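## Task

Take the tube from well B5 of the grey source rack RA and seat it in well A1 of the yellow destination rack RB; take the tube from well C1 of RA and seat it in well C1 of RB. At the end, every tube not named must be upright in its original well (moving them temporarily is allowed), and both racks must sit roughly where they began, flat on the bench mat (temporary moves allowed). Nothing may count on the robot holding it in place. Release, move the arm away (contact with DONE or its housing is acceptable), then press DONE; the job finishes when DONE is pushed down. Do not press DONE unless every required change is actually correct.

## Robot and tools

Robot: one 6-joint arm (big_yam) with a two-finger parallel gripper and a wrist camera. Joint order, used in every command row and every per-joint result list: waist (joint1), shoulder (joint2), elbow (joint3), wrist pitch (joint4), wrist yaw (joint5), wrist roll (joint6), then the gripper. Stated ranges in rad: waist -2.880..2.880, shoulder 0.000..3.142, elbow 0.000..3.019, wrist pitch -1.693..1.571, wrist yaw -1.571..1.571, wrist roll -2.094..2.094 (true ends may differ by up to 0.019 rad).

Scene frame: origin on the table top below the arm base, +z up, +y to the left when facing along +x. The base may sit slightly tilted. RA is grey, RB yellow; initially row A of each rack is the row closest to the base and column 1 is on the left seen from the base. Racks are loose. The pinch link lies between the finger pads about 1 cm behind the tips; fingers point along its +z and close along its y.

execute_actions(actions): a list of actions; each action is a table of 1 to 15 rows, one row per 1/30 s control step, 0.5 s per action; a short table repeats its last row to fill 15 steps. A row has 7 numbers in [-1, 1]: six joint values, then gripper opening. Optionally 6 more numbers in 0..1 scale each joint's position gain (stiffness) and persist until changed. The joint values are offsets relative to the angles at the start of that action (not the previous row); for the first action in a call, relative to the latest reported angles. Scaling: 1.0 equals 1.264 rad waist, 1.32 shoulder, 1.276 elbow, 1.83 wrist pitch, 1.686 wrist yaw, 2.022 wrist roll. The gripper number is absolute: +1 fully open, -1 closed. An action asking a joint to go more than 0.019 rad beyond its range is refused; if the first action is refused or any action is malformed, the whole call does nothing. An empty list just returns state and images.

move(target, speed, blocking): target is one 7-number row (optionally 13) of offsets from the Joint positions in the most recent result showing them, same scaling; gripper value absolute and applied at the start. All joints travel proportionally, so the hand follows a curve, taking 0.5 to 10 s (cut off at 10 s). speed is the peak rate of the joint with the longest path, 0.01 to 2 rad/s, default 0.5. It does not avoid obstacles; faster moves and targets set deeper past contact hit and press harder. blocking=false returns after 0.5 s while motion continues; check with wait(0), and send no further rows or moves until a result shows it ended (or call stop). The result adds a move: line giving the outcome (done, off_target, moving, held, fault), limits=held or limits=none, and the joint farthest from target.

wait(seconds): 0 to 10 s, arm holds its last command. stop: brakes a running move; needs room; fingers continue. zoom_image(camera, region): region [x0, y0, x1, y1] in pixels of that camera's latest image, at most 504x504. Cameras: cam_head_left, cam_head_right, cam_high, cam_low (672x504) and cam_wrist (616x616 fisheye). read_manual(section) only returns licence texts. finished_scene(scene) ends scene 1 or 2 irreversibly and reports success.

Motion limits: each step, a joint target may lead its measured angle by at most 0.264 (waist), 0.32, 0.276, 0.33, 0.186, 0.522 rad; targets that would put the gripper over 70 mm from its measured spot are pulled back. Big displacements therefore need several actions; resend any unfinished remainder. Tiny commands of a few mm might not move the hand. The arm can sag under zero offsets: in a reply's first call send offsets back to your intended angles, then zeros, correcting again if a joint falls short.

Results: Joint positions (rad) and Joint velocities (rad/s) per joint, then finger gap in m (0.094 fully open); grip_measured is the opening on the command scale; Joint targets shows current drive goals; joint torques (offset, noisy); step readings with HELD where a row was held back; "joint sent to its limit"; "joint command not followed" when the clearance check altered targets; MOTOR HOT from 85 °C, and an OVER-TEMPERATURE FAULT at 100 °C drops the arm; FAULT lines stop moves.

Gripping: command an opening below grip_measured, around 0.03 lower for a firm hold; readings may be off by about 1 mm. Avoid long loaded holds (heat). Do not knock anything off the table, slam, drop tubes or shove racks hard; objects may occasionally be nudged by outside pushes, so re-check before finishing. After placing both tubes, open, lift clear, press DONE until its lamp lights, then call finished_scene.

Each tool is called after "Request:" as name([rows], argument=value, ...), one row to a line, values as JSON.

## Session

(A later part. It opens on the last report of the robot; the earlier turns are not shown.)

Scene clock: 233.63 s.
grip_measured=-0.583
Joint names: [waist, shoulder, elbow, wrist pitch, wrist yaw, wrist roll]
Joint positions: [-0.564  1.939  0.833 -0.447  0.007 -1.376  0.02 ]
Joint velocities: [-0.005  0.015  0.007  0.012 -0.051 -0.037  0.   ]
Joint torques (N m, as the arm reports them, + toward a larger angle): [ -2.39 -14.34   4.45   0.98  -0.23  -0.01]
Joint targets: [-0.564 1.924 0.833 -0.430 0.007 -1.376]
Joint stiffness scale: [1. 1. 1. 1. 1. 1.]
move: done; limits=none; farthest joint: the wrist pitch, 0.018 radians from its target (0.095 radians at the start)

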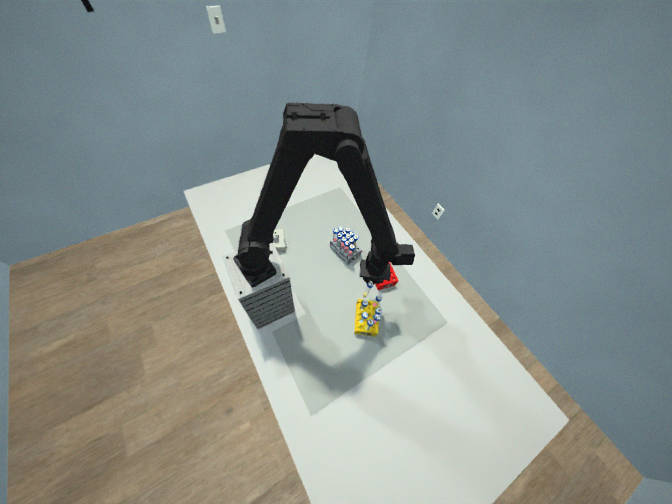

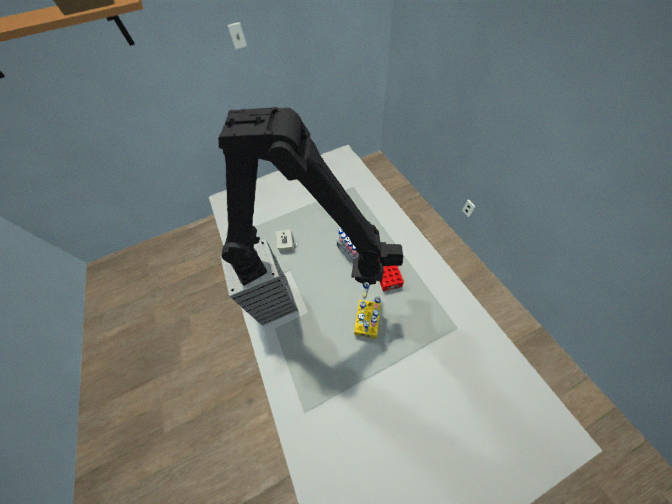

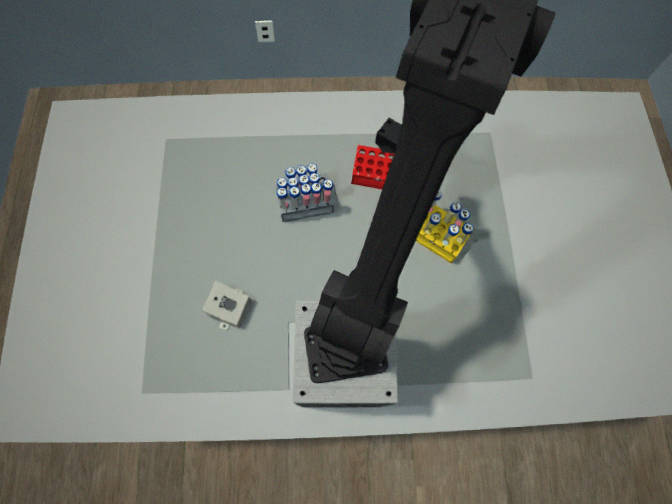

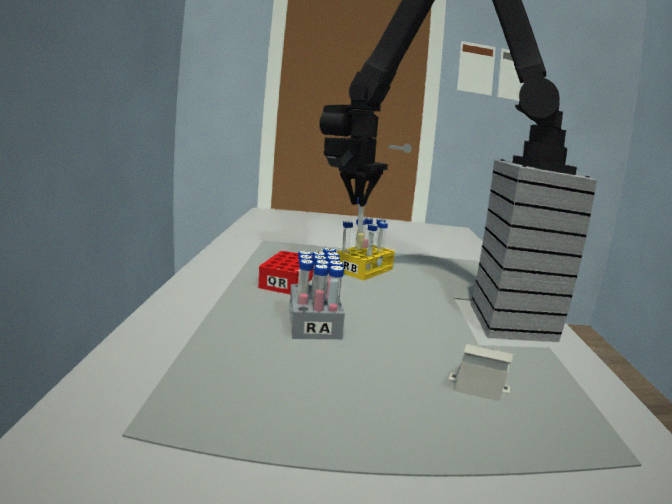

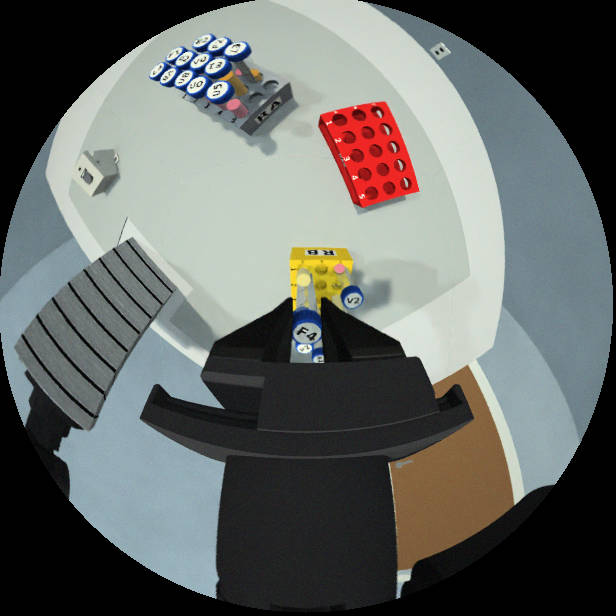

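Request:
move(target=[-0.024,0.036,0.015,0.026,0,0,-0.6], speed=0.06)

Request:
zoom_image(camera="cam_wrist", region=[230,200,390,320])

Request:
zoom_image(camera="cam_low", region=[310,190,410,290])

Request:
zoom_image(camera="cam_head_left", region=[340,270,410,340])

Scene clock: 242.00 s.
grip_measured=-0.583
Joint names: [waist, shoulder, elbow, wrist pitch, wrist yaw, wrist roll]
Joint positions: [-0.58   1.973  0.833 -0.418  0.007 -1.376  0.02 ]
Joint velocities: [-0.005 -0.015 -0.007 -0.007  0.022  0.022 -0.001]
Joint torques (N m, as the arm reports them, + toward a larger angle): [ -3.   -12.26   6.19   1.1   -0.27   0.01]
Joint targets: [-0.594 1.986 0.852 -0.400 0.007 -1.376]
Joint stiffness scale: [1. 1. 1. 1. 1. 1.]
move: done; limits=none; farthest joint: the elbow, 0.019 radians from its target (0.019 radians at the start)

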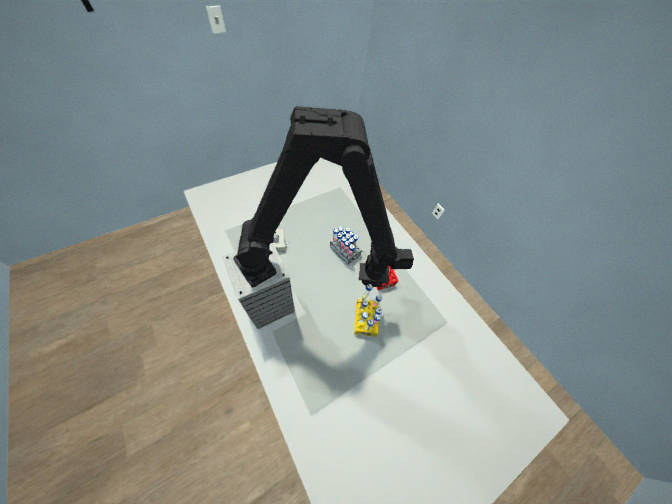

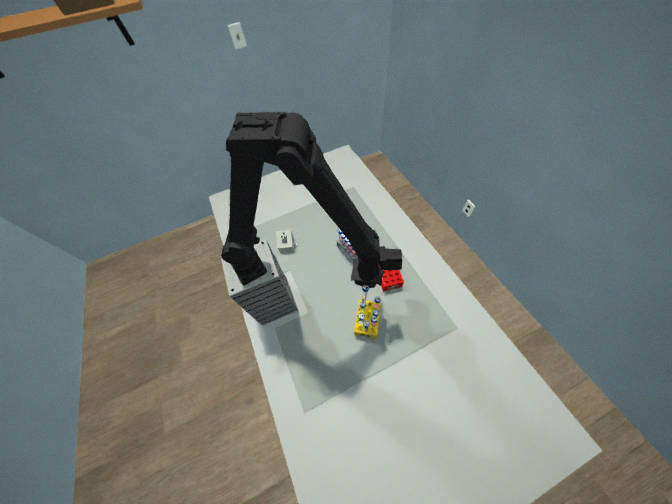

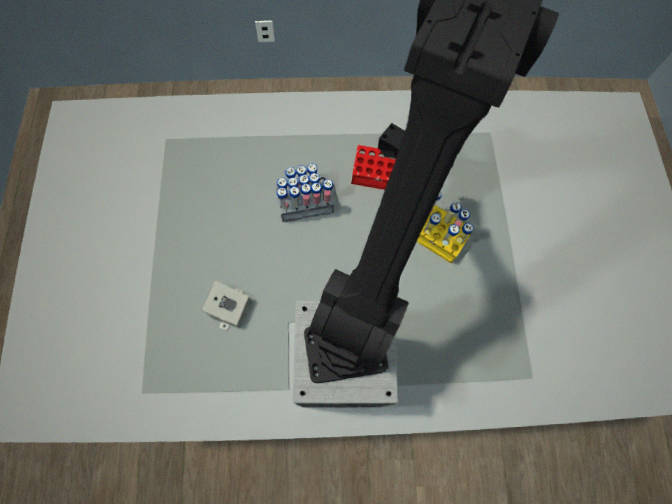

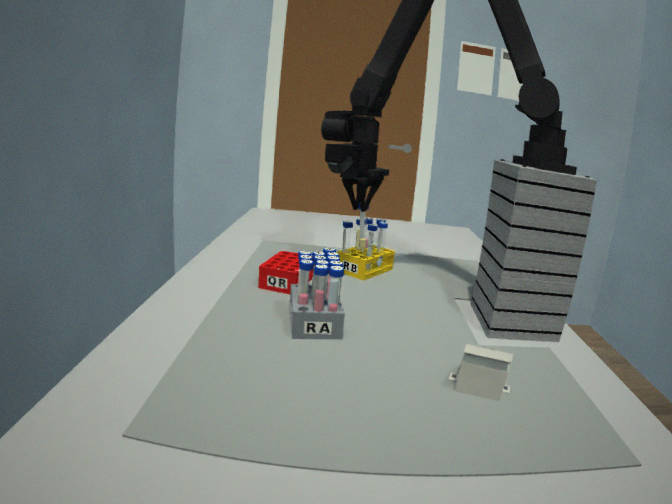

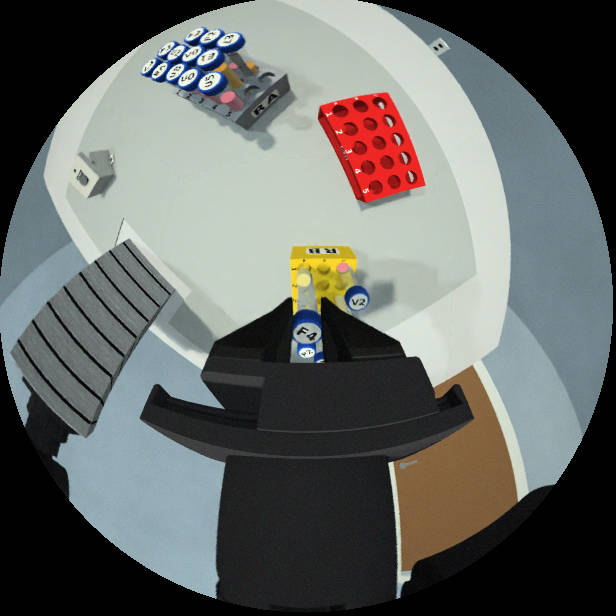

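Region (230, 200, 390, 320) of cam_wrist's 616x616 image, scaled by 3.150, with more detail than that image has; it fills the top 378 rows of this view, and the rest is white.

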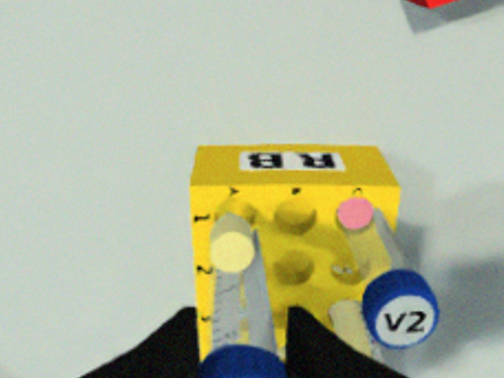

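Region (310, 190, 410, 290) of cam_low's 672x504 image, scaled by 5.040, with more detail than that image has.

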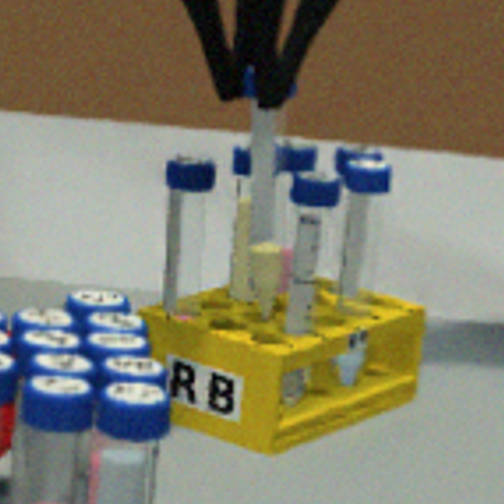

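Region (340, 270, 410, 340) of cam_head_left's 672x504 image, scaled by 7.200, with more detail than that image has.

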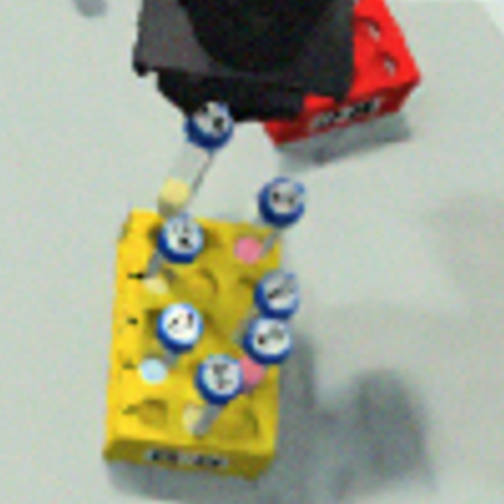

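Request:
move(target=[0,0.117,0.035,0.073,0,0,-0.6], speed=0.06)

Request:
zoom_image(camera="cam_low", region=[310,190,410,290])

Scene clock: 249.20 s.
grip_measured=-0.599
Joint names: [waist, shoulder, elbow, wrist pitch, wrist yaw, wrist roll]
Joint positions: [-0.58   2.114  0.858 -0.302  0.007 -1.376  0.019]
Joint velocities: [-0.015 -0.024 -0.012 -0.012  0.037 -0.051 -0.001]
Joint torques (N m, as the arm reports them, + toward a larger angle): [ -2.36 -13.26   5.03   1.06  -0.23  -0.02]
Joint targets: [-0.580 2.128 0.878 -0.284 0.007 -1.376]
Joint stiffness scale: [1. 1. 1. 1. 1. 1.]
move: done; limits=none; farthest joint: the elbow, 0.020 radians from its target (0.045 radians at the start)

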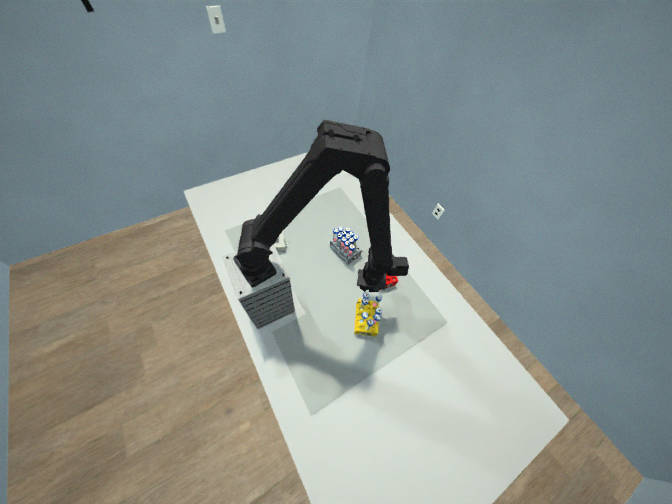

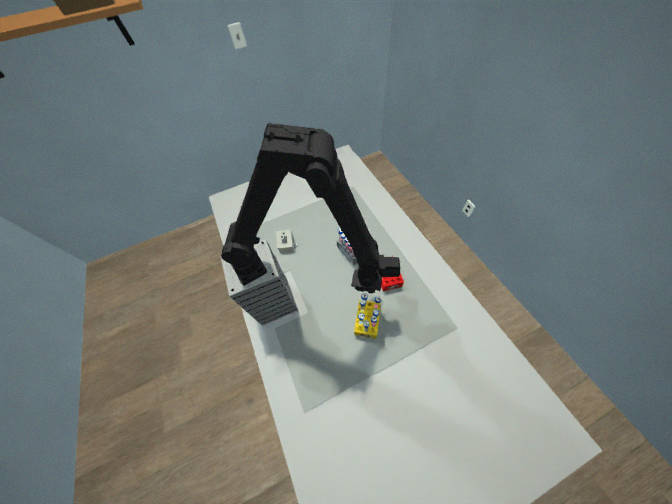

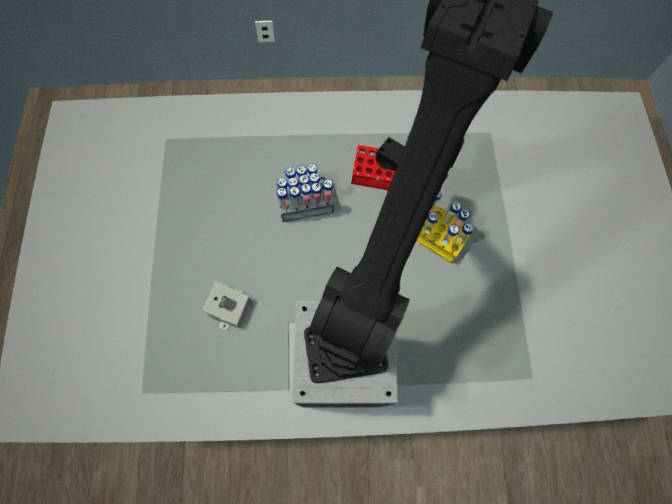

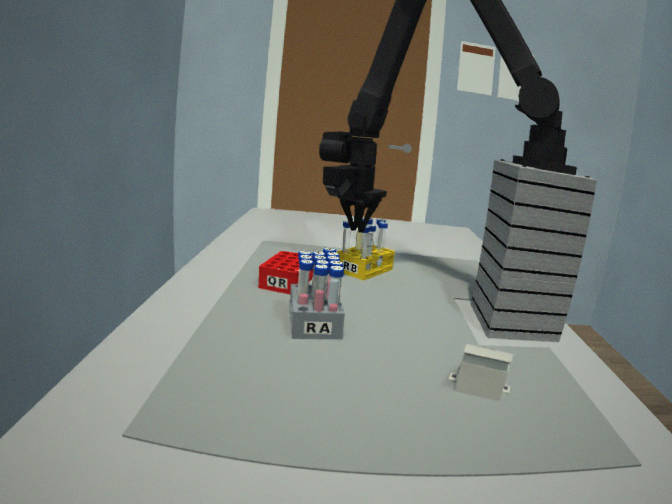

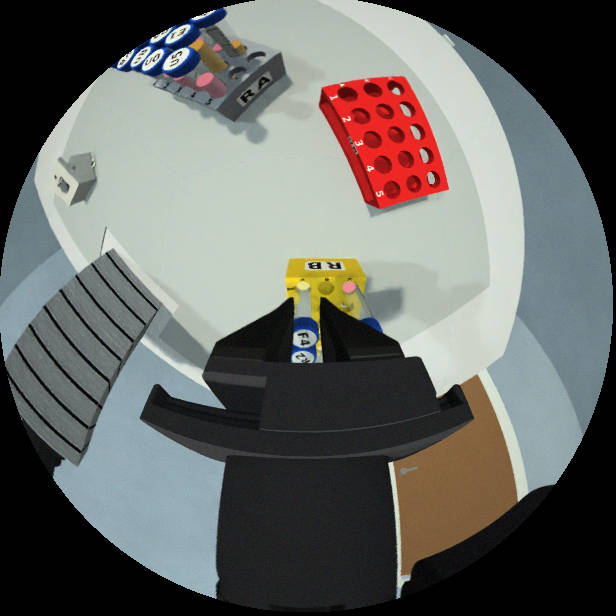

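Region (310, 190, 410, 290) of cam_low's 672x504 image, scaled by 5.040, with more detail than that image has.

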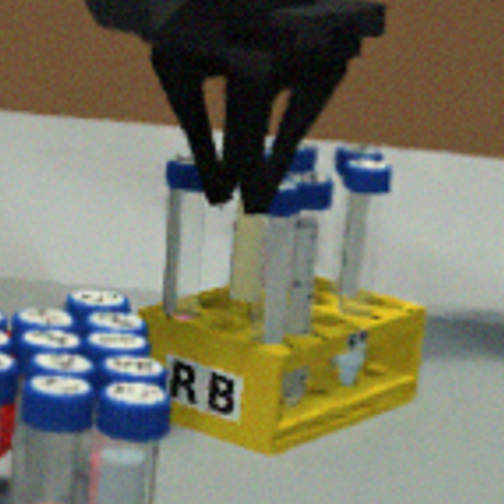

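Request:
execute_actions(actions=[])

Request:
move(target=[0,-0.14,0,-0.1,0,0,-0.6], speed=0.2)

Request:
zoom_image(camera="cam_low", region=[280,160,440,300])

Scene clock: 275.37 s.
grip_measured=-0.599
Joint names: [waist, shoulder, elbow, wrist pitch, wrist yaw, wrist roll]
Joint positions: [-0.58   2.114  0.858 -0.302  0.007 -1.376  0.019]
Joint velocities: [ 0.005 -0.005  0.002 -0.017  0.007 -0.037 -0.001]
Joint torques (N m, as the arm reports them, + toward a larger angle): [ -1.88 -12.58   4.96   1.07  -0.2    0.  ]
Joint targets: [-0.580 2.128 0.878 -0.284 0.007 -1.376]
Joint stiffness scale: [1. 1. 1. 1. 1. 1.]

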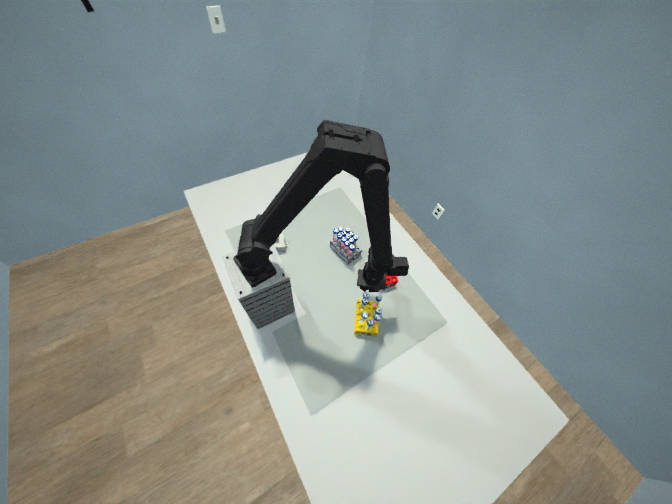

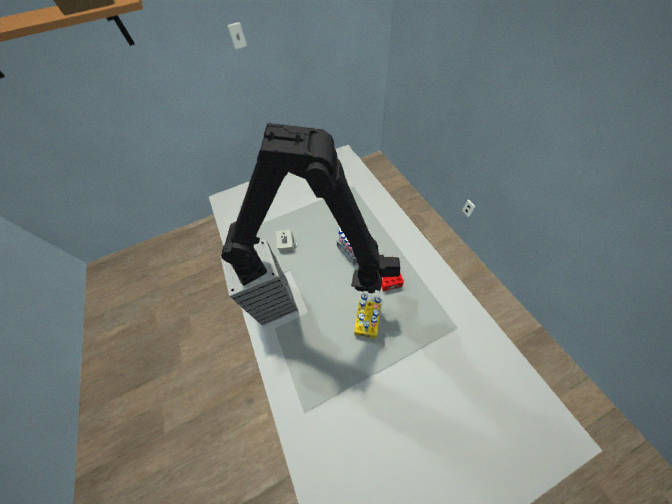

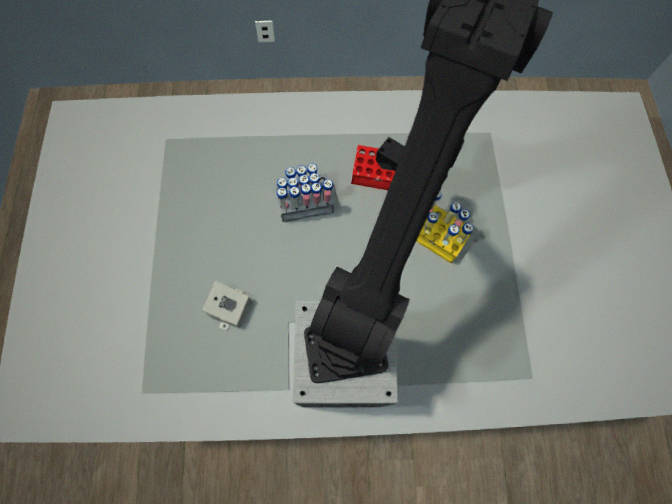

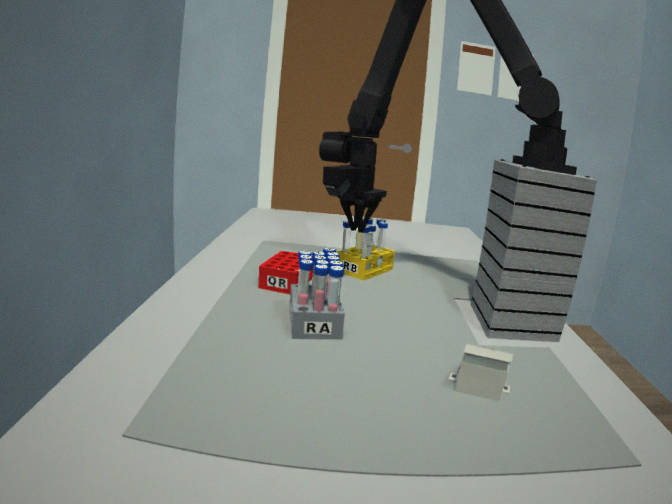

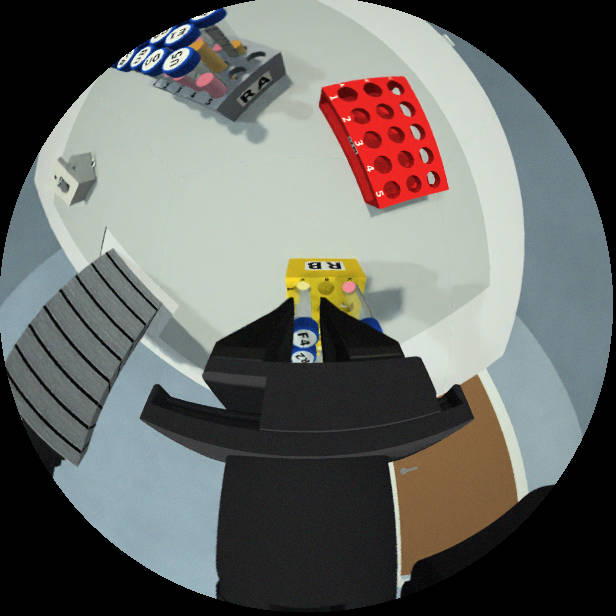

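Scene clock: 276.67 s.
grip_measured=-0.599
Joint names: [waist, shoulder, elbow, wrist pitch, wrist yaw, wrist roll]
Joint positions: [-0.58   1.938  0.858 -0.469  0.007 -1.376  0.019]
Joint velocities: [ 0.015  0.005 -0.017 -0.002  0.022 -0.095  0.001]
Joint torques (N m, as the arm reports them, + toward a larger angle): [ -2.66 -14.66   5.08  -0.17  -0.24  -0.01]
Joint targets: [-0.580 1.929 0.858 -0.485 0.007 -1.376]
Joint stiffness scale: [1. 1. 1. 1. 1. 1.]
move: done; limits=none; farthest joint: the wrist pitch, 0.016 radians from its target (0.183 radians at the start)

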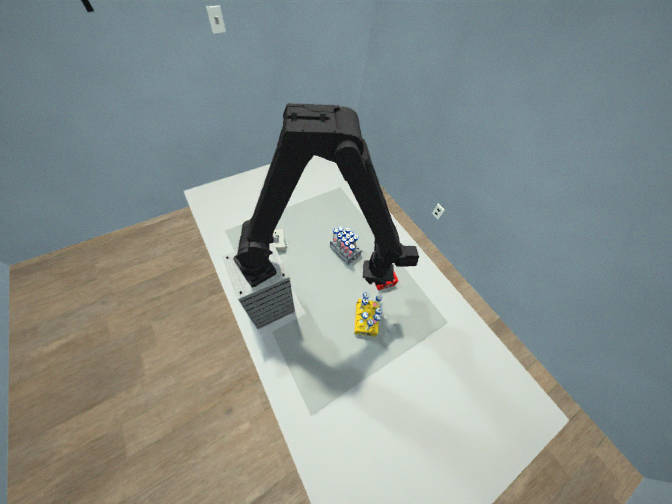

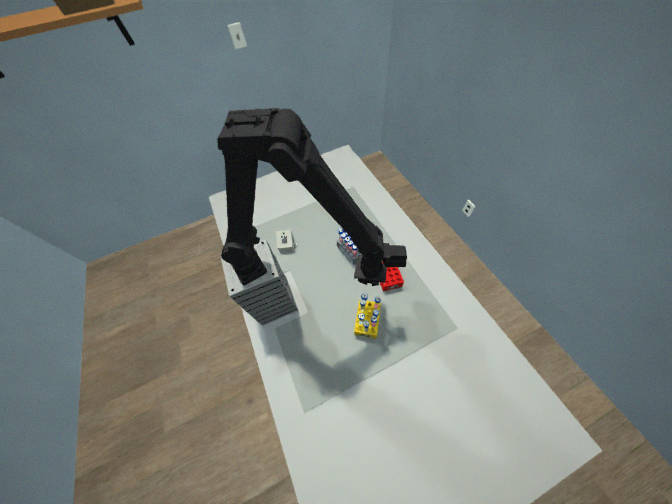

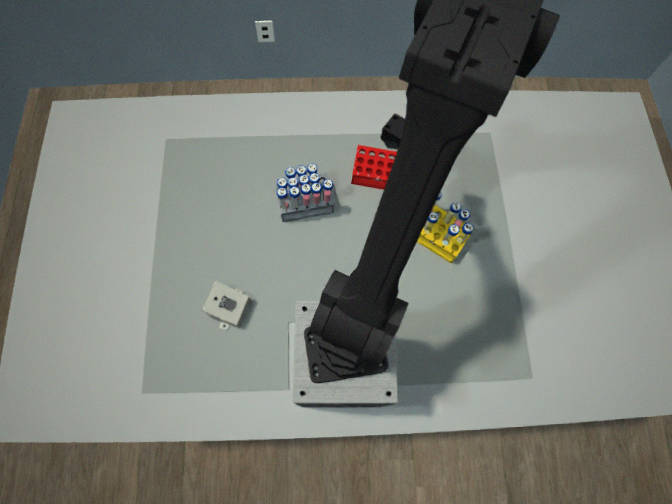

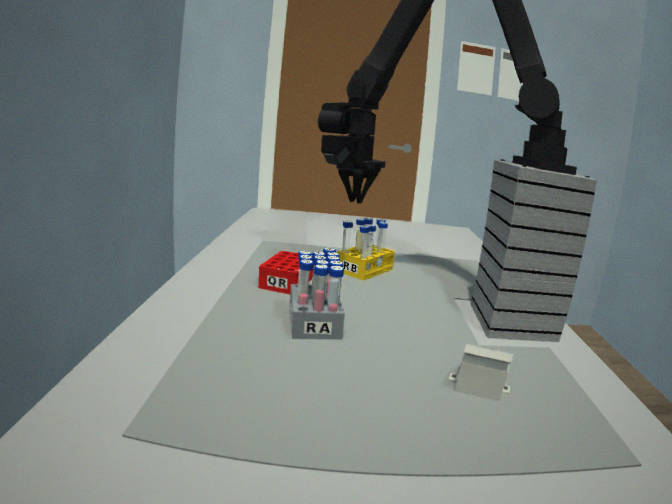

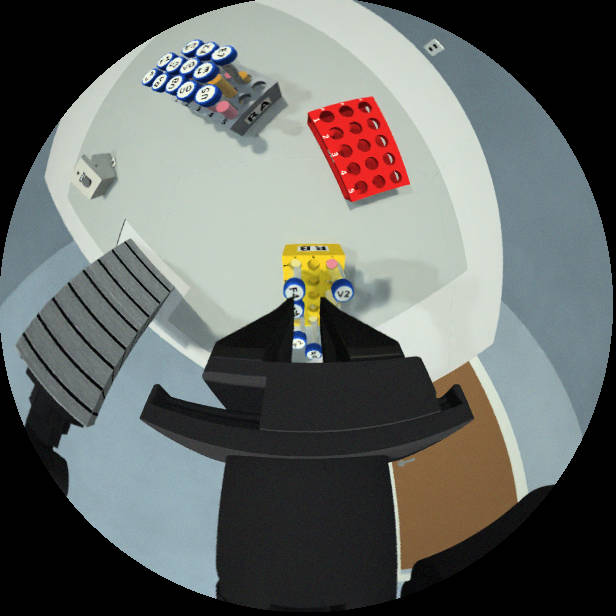

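Region (280, 160, 440, 300) of cam_low's 672x504 image, scaled by 3.150, with more detail than that image has; it fills the top 441 rows of this view, and the rest is white.

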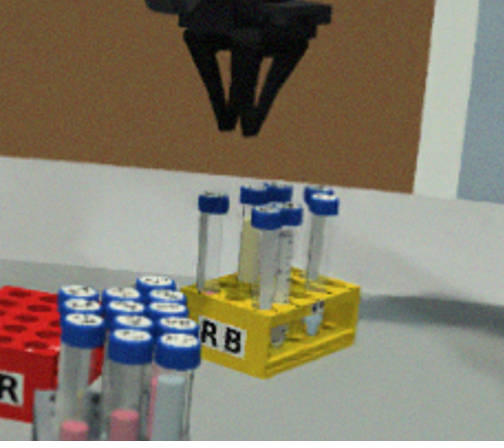

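Request:
move(target=[1.0,-0.105,-0.16,0.03,0,0.68,-1], speed=0.7)

Request:
move(target=[0.18,0.13,0.01,0.09,0,0,-1])

Scene clock: 285.20 s.
grip_measured=-0.978
Joint names: [waist, shoulder, elbow, wrist pitch, wrist yaw, wrist roll]
Joint positions: [ 0.684  1.813  0.656 -0.433  0.007 -0.012  0.001]
Joint velocities: [-0.005  0.005 -0.007 -0.012 -0.051  0.037 -0.001]
Joint torques (N m, as the arm reports them, + toward a larger angle): [ -2.11 -12.18   3.94   1.11  -0.12   0.04]
Joint targets: [0.683 1.799 0.654 -0.414 0.007 -0.001]
Joint stiffness scale: [1. 1. 1. 1. 1. 1.]
move: done; limits=none; farthest joint: the wrist pitch, 0.018 radians from its target (0.055 radians at the start)

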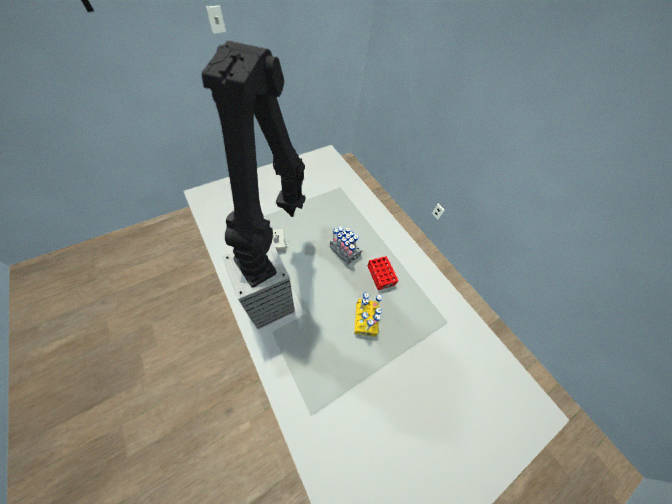

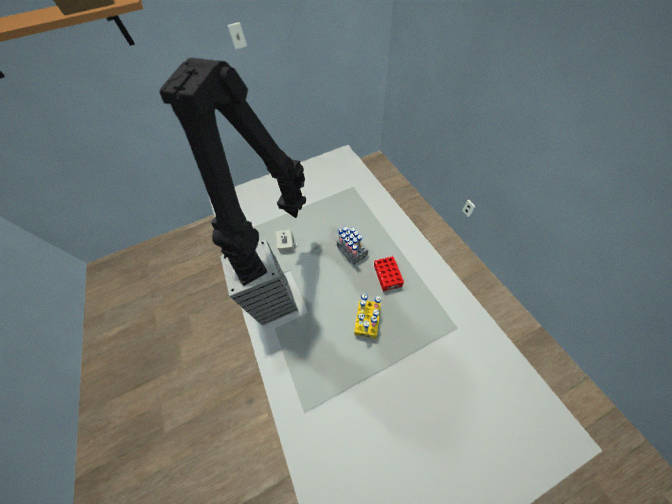

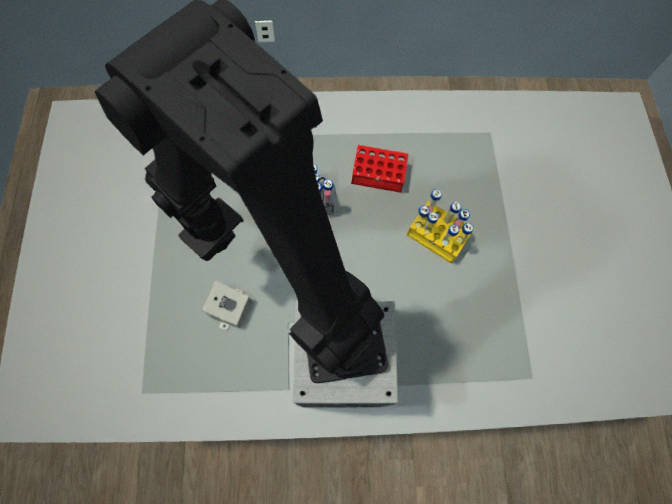

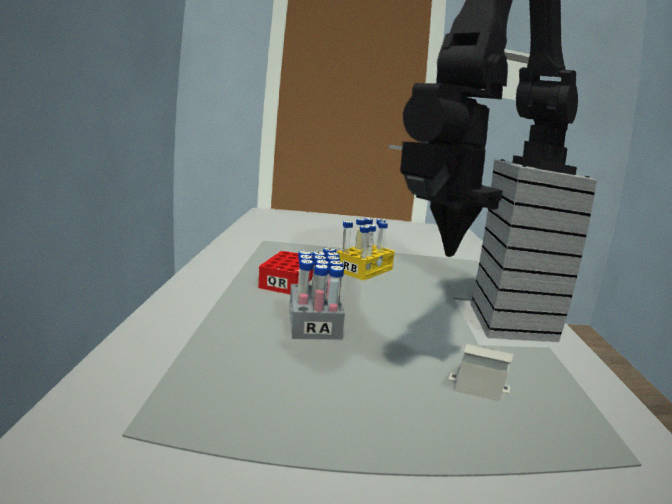

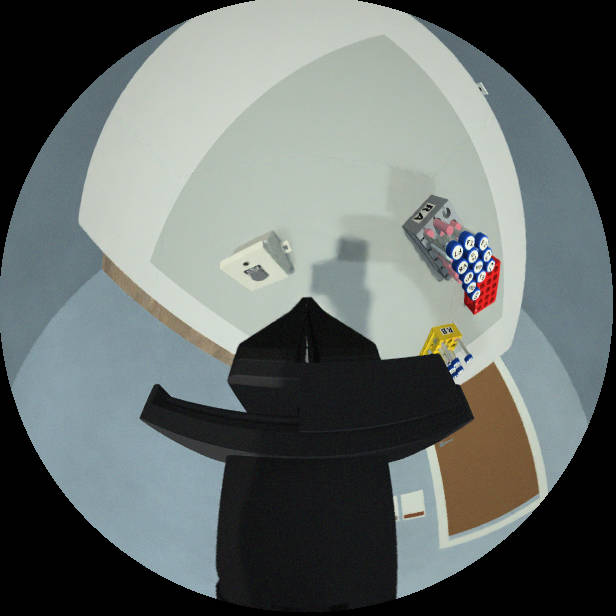

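Scene clock: 286.13 s.
grip_measured=-0.978
Joint names: [waist, shoulder, elbow, wrist pitch, wrist yaw, wrist roll]
Joint positions: [ 0.91   1.981  0.656 -0.286  0.007 -0.012  0.001]
Joint velocities: [-0.015  0.005 -0.017  0.002 -0.037 -0.066 -0.001]
Joint torques (N m, as the arm reports them, + toward a larger angle): [ -2.15 -11.54   3.74   0.97  -0.14  -0.02]
Joint targets: [0.912 1.985 0.669 -0.268 0.007 -0.012]
Joint stiffness scale: [1. 1. 1. 1. 1. 1.]
move: done; limits=none; farthest joint: the wrist pitch, 0.017 radians from its target (0.164 radians at the start)

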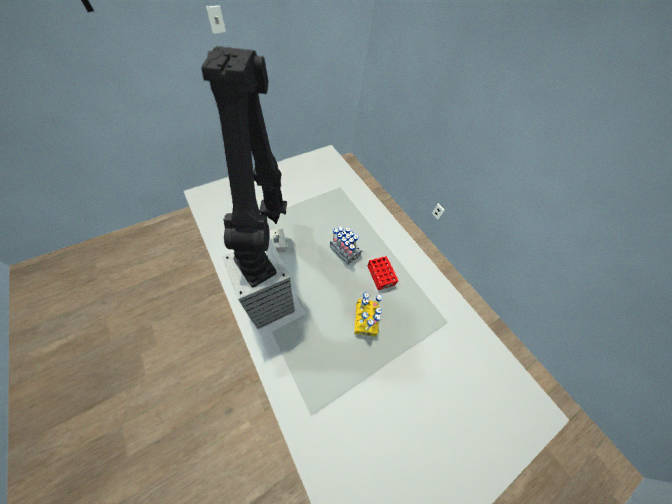

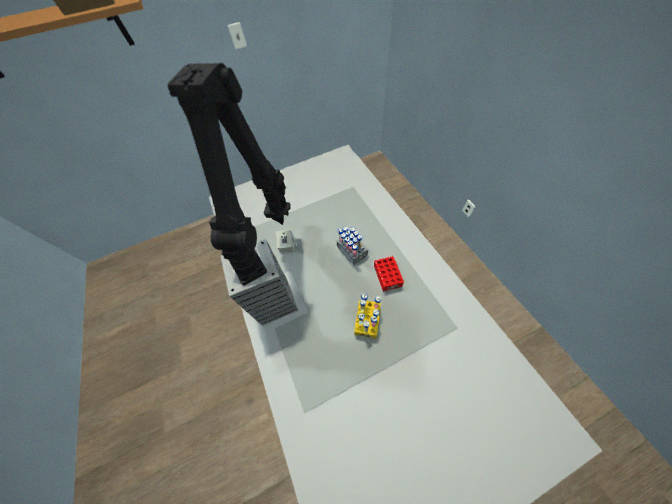

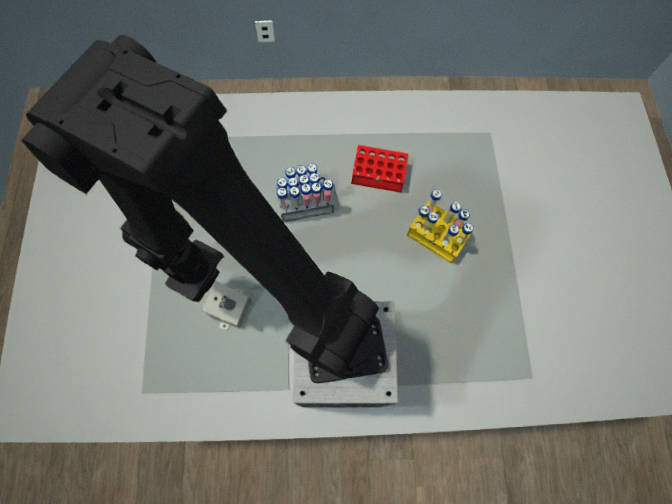

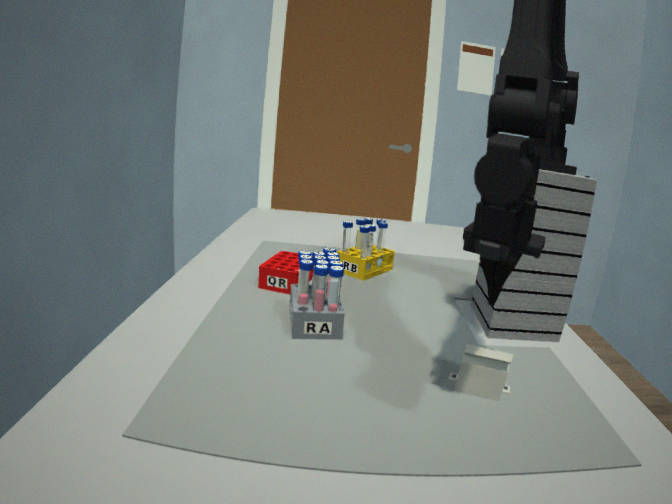

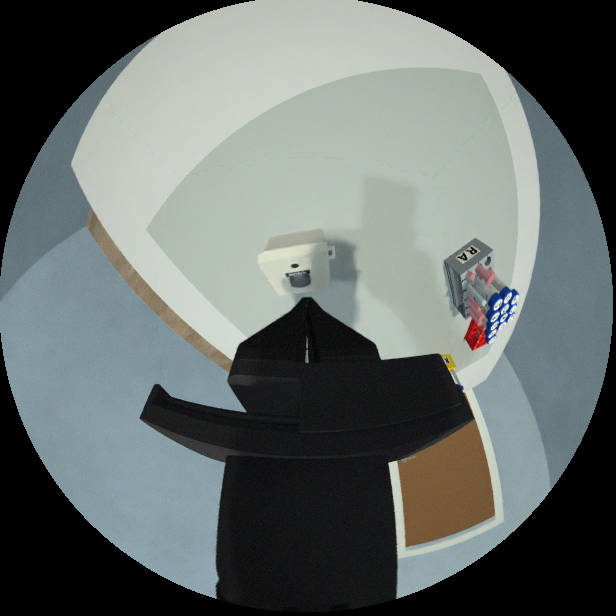

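Request:
move(target=[0.025,0.146,-0.033,0.157,0,0,-1], speed=0.3)

Scene clock: 295.13 s.
grip_measured=-0.978
Joint names: [waist, shoulder, elbow, wrist pitch, wrist yaw, wrist roll]
Joint positions: [ 0.927  2.165  0.618 -0.016  0.007 -0.012  0.001]
Joint velocities: [ 0.005 -0.005  0.002  0.007  0.037  0.022  0.   ]
Joint torques (N m, as the arm reports them, + toward a larger angle): [ -0.69 -11.42   0.16   1.08  -0.15  -0.01]
Joint targets: [0.942 2.173 0.614 0.002 0.007 -0.012]
Joint stiffness scale: [1. 1. 1. 1. 1. 1.]
move: done; limits=none; farthest joint: the wrist pitch, 0.018 radians from its target (0.287 radians at the start)

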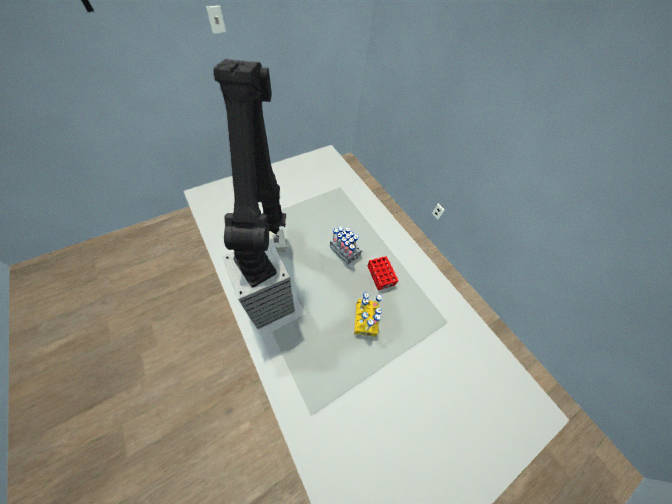

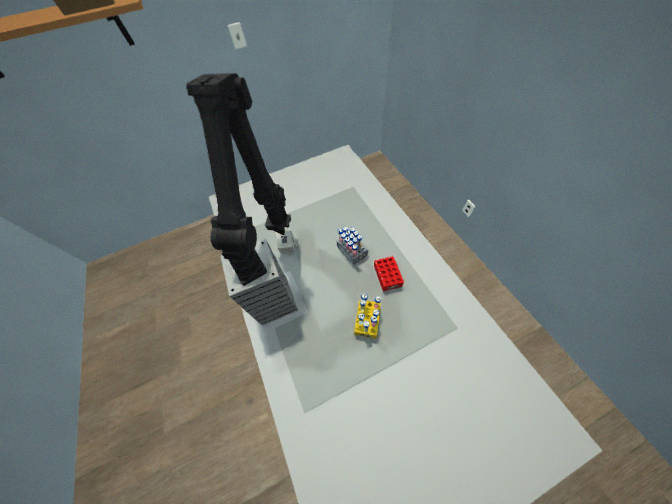

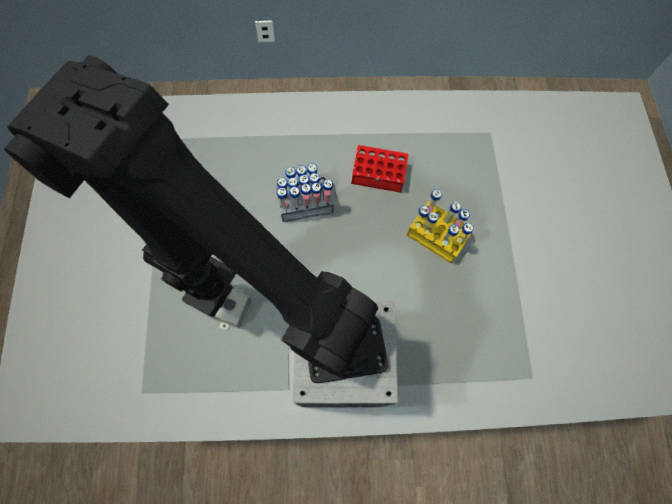

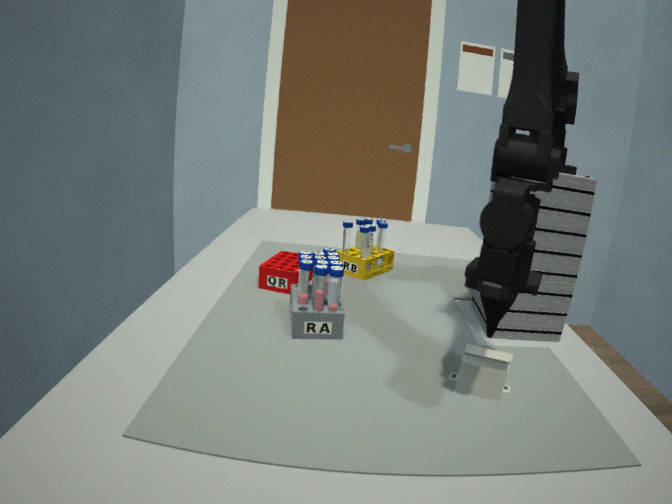

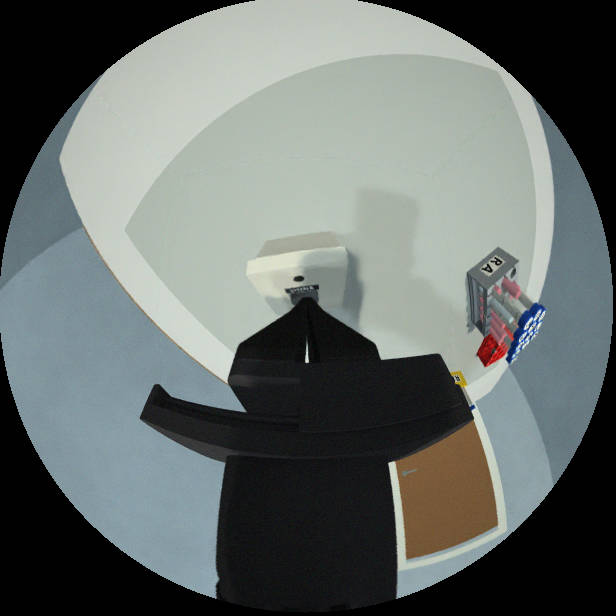

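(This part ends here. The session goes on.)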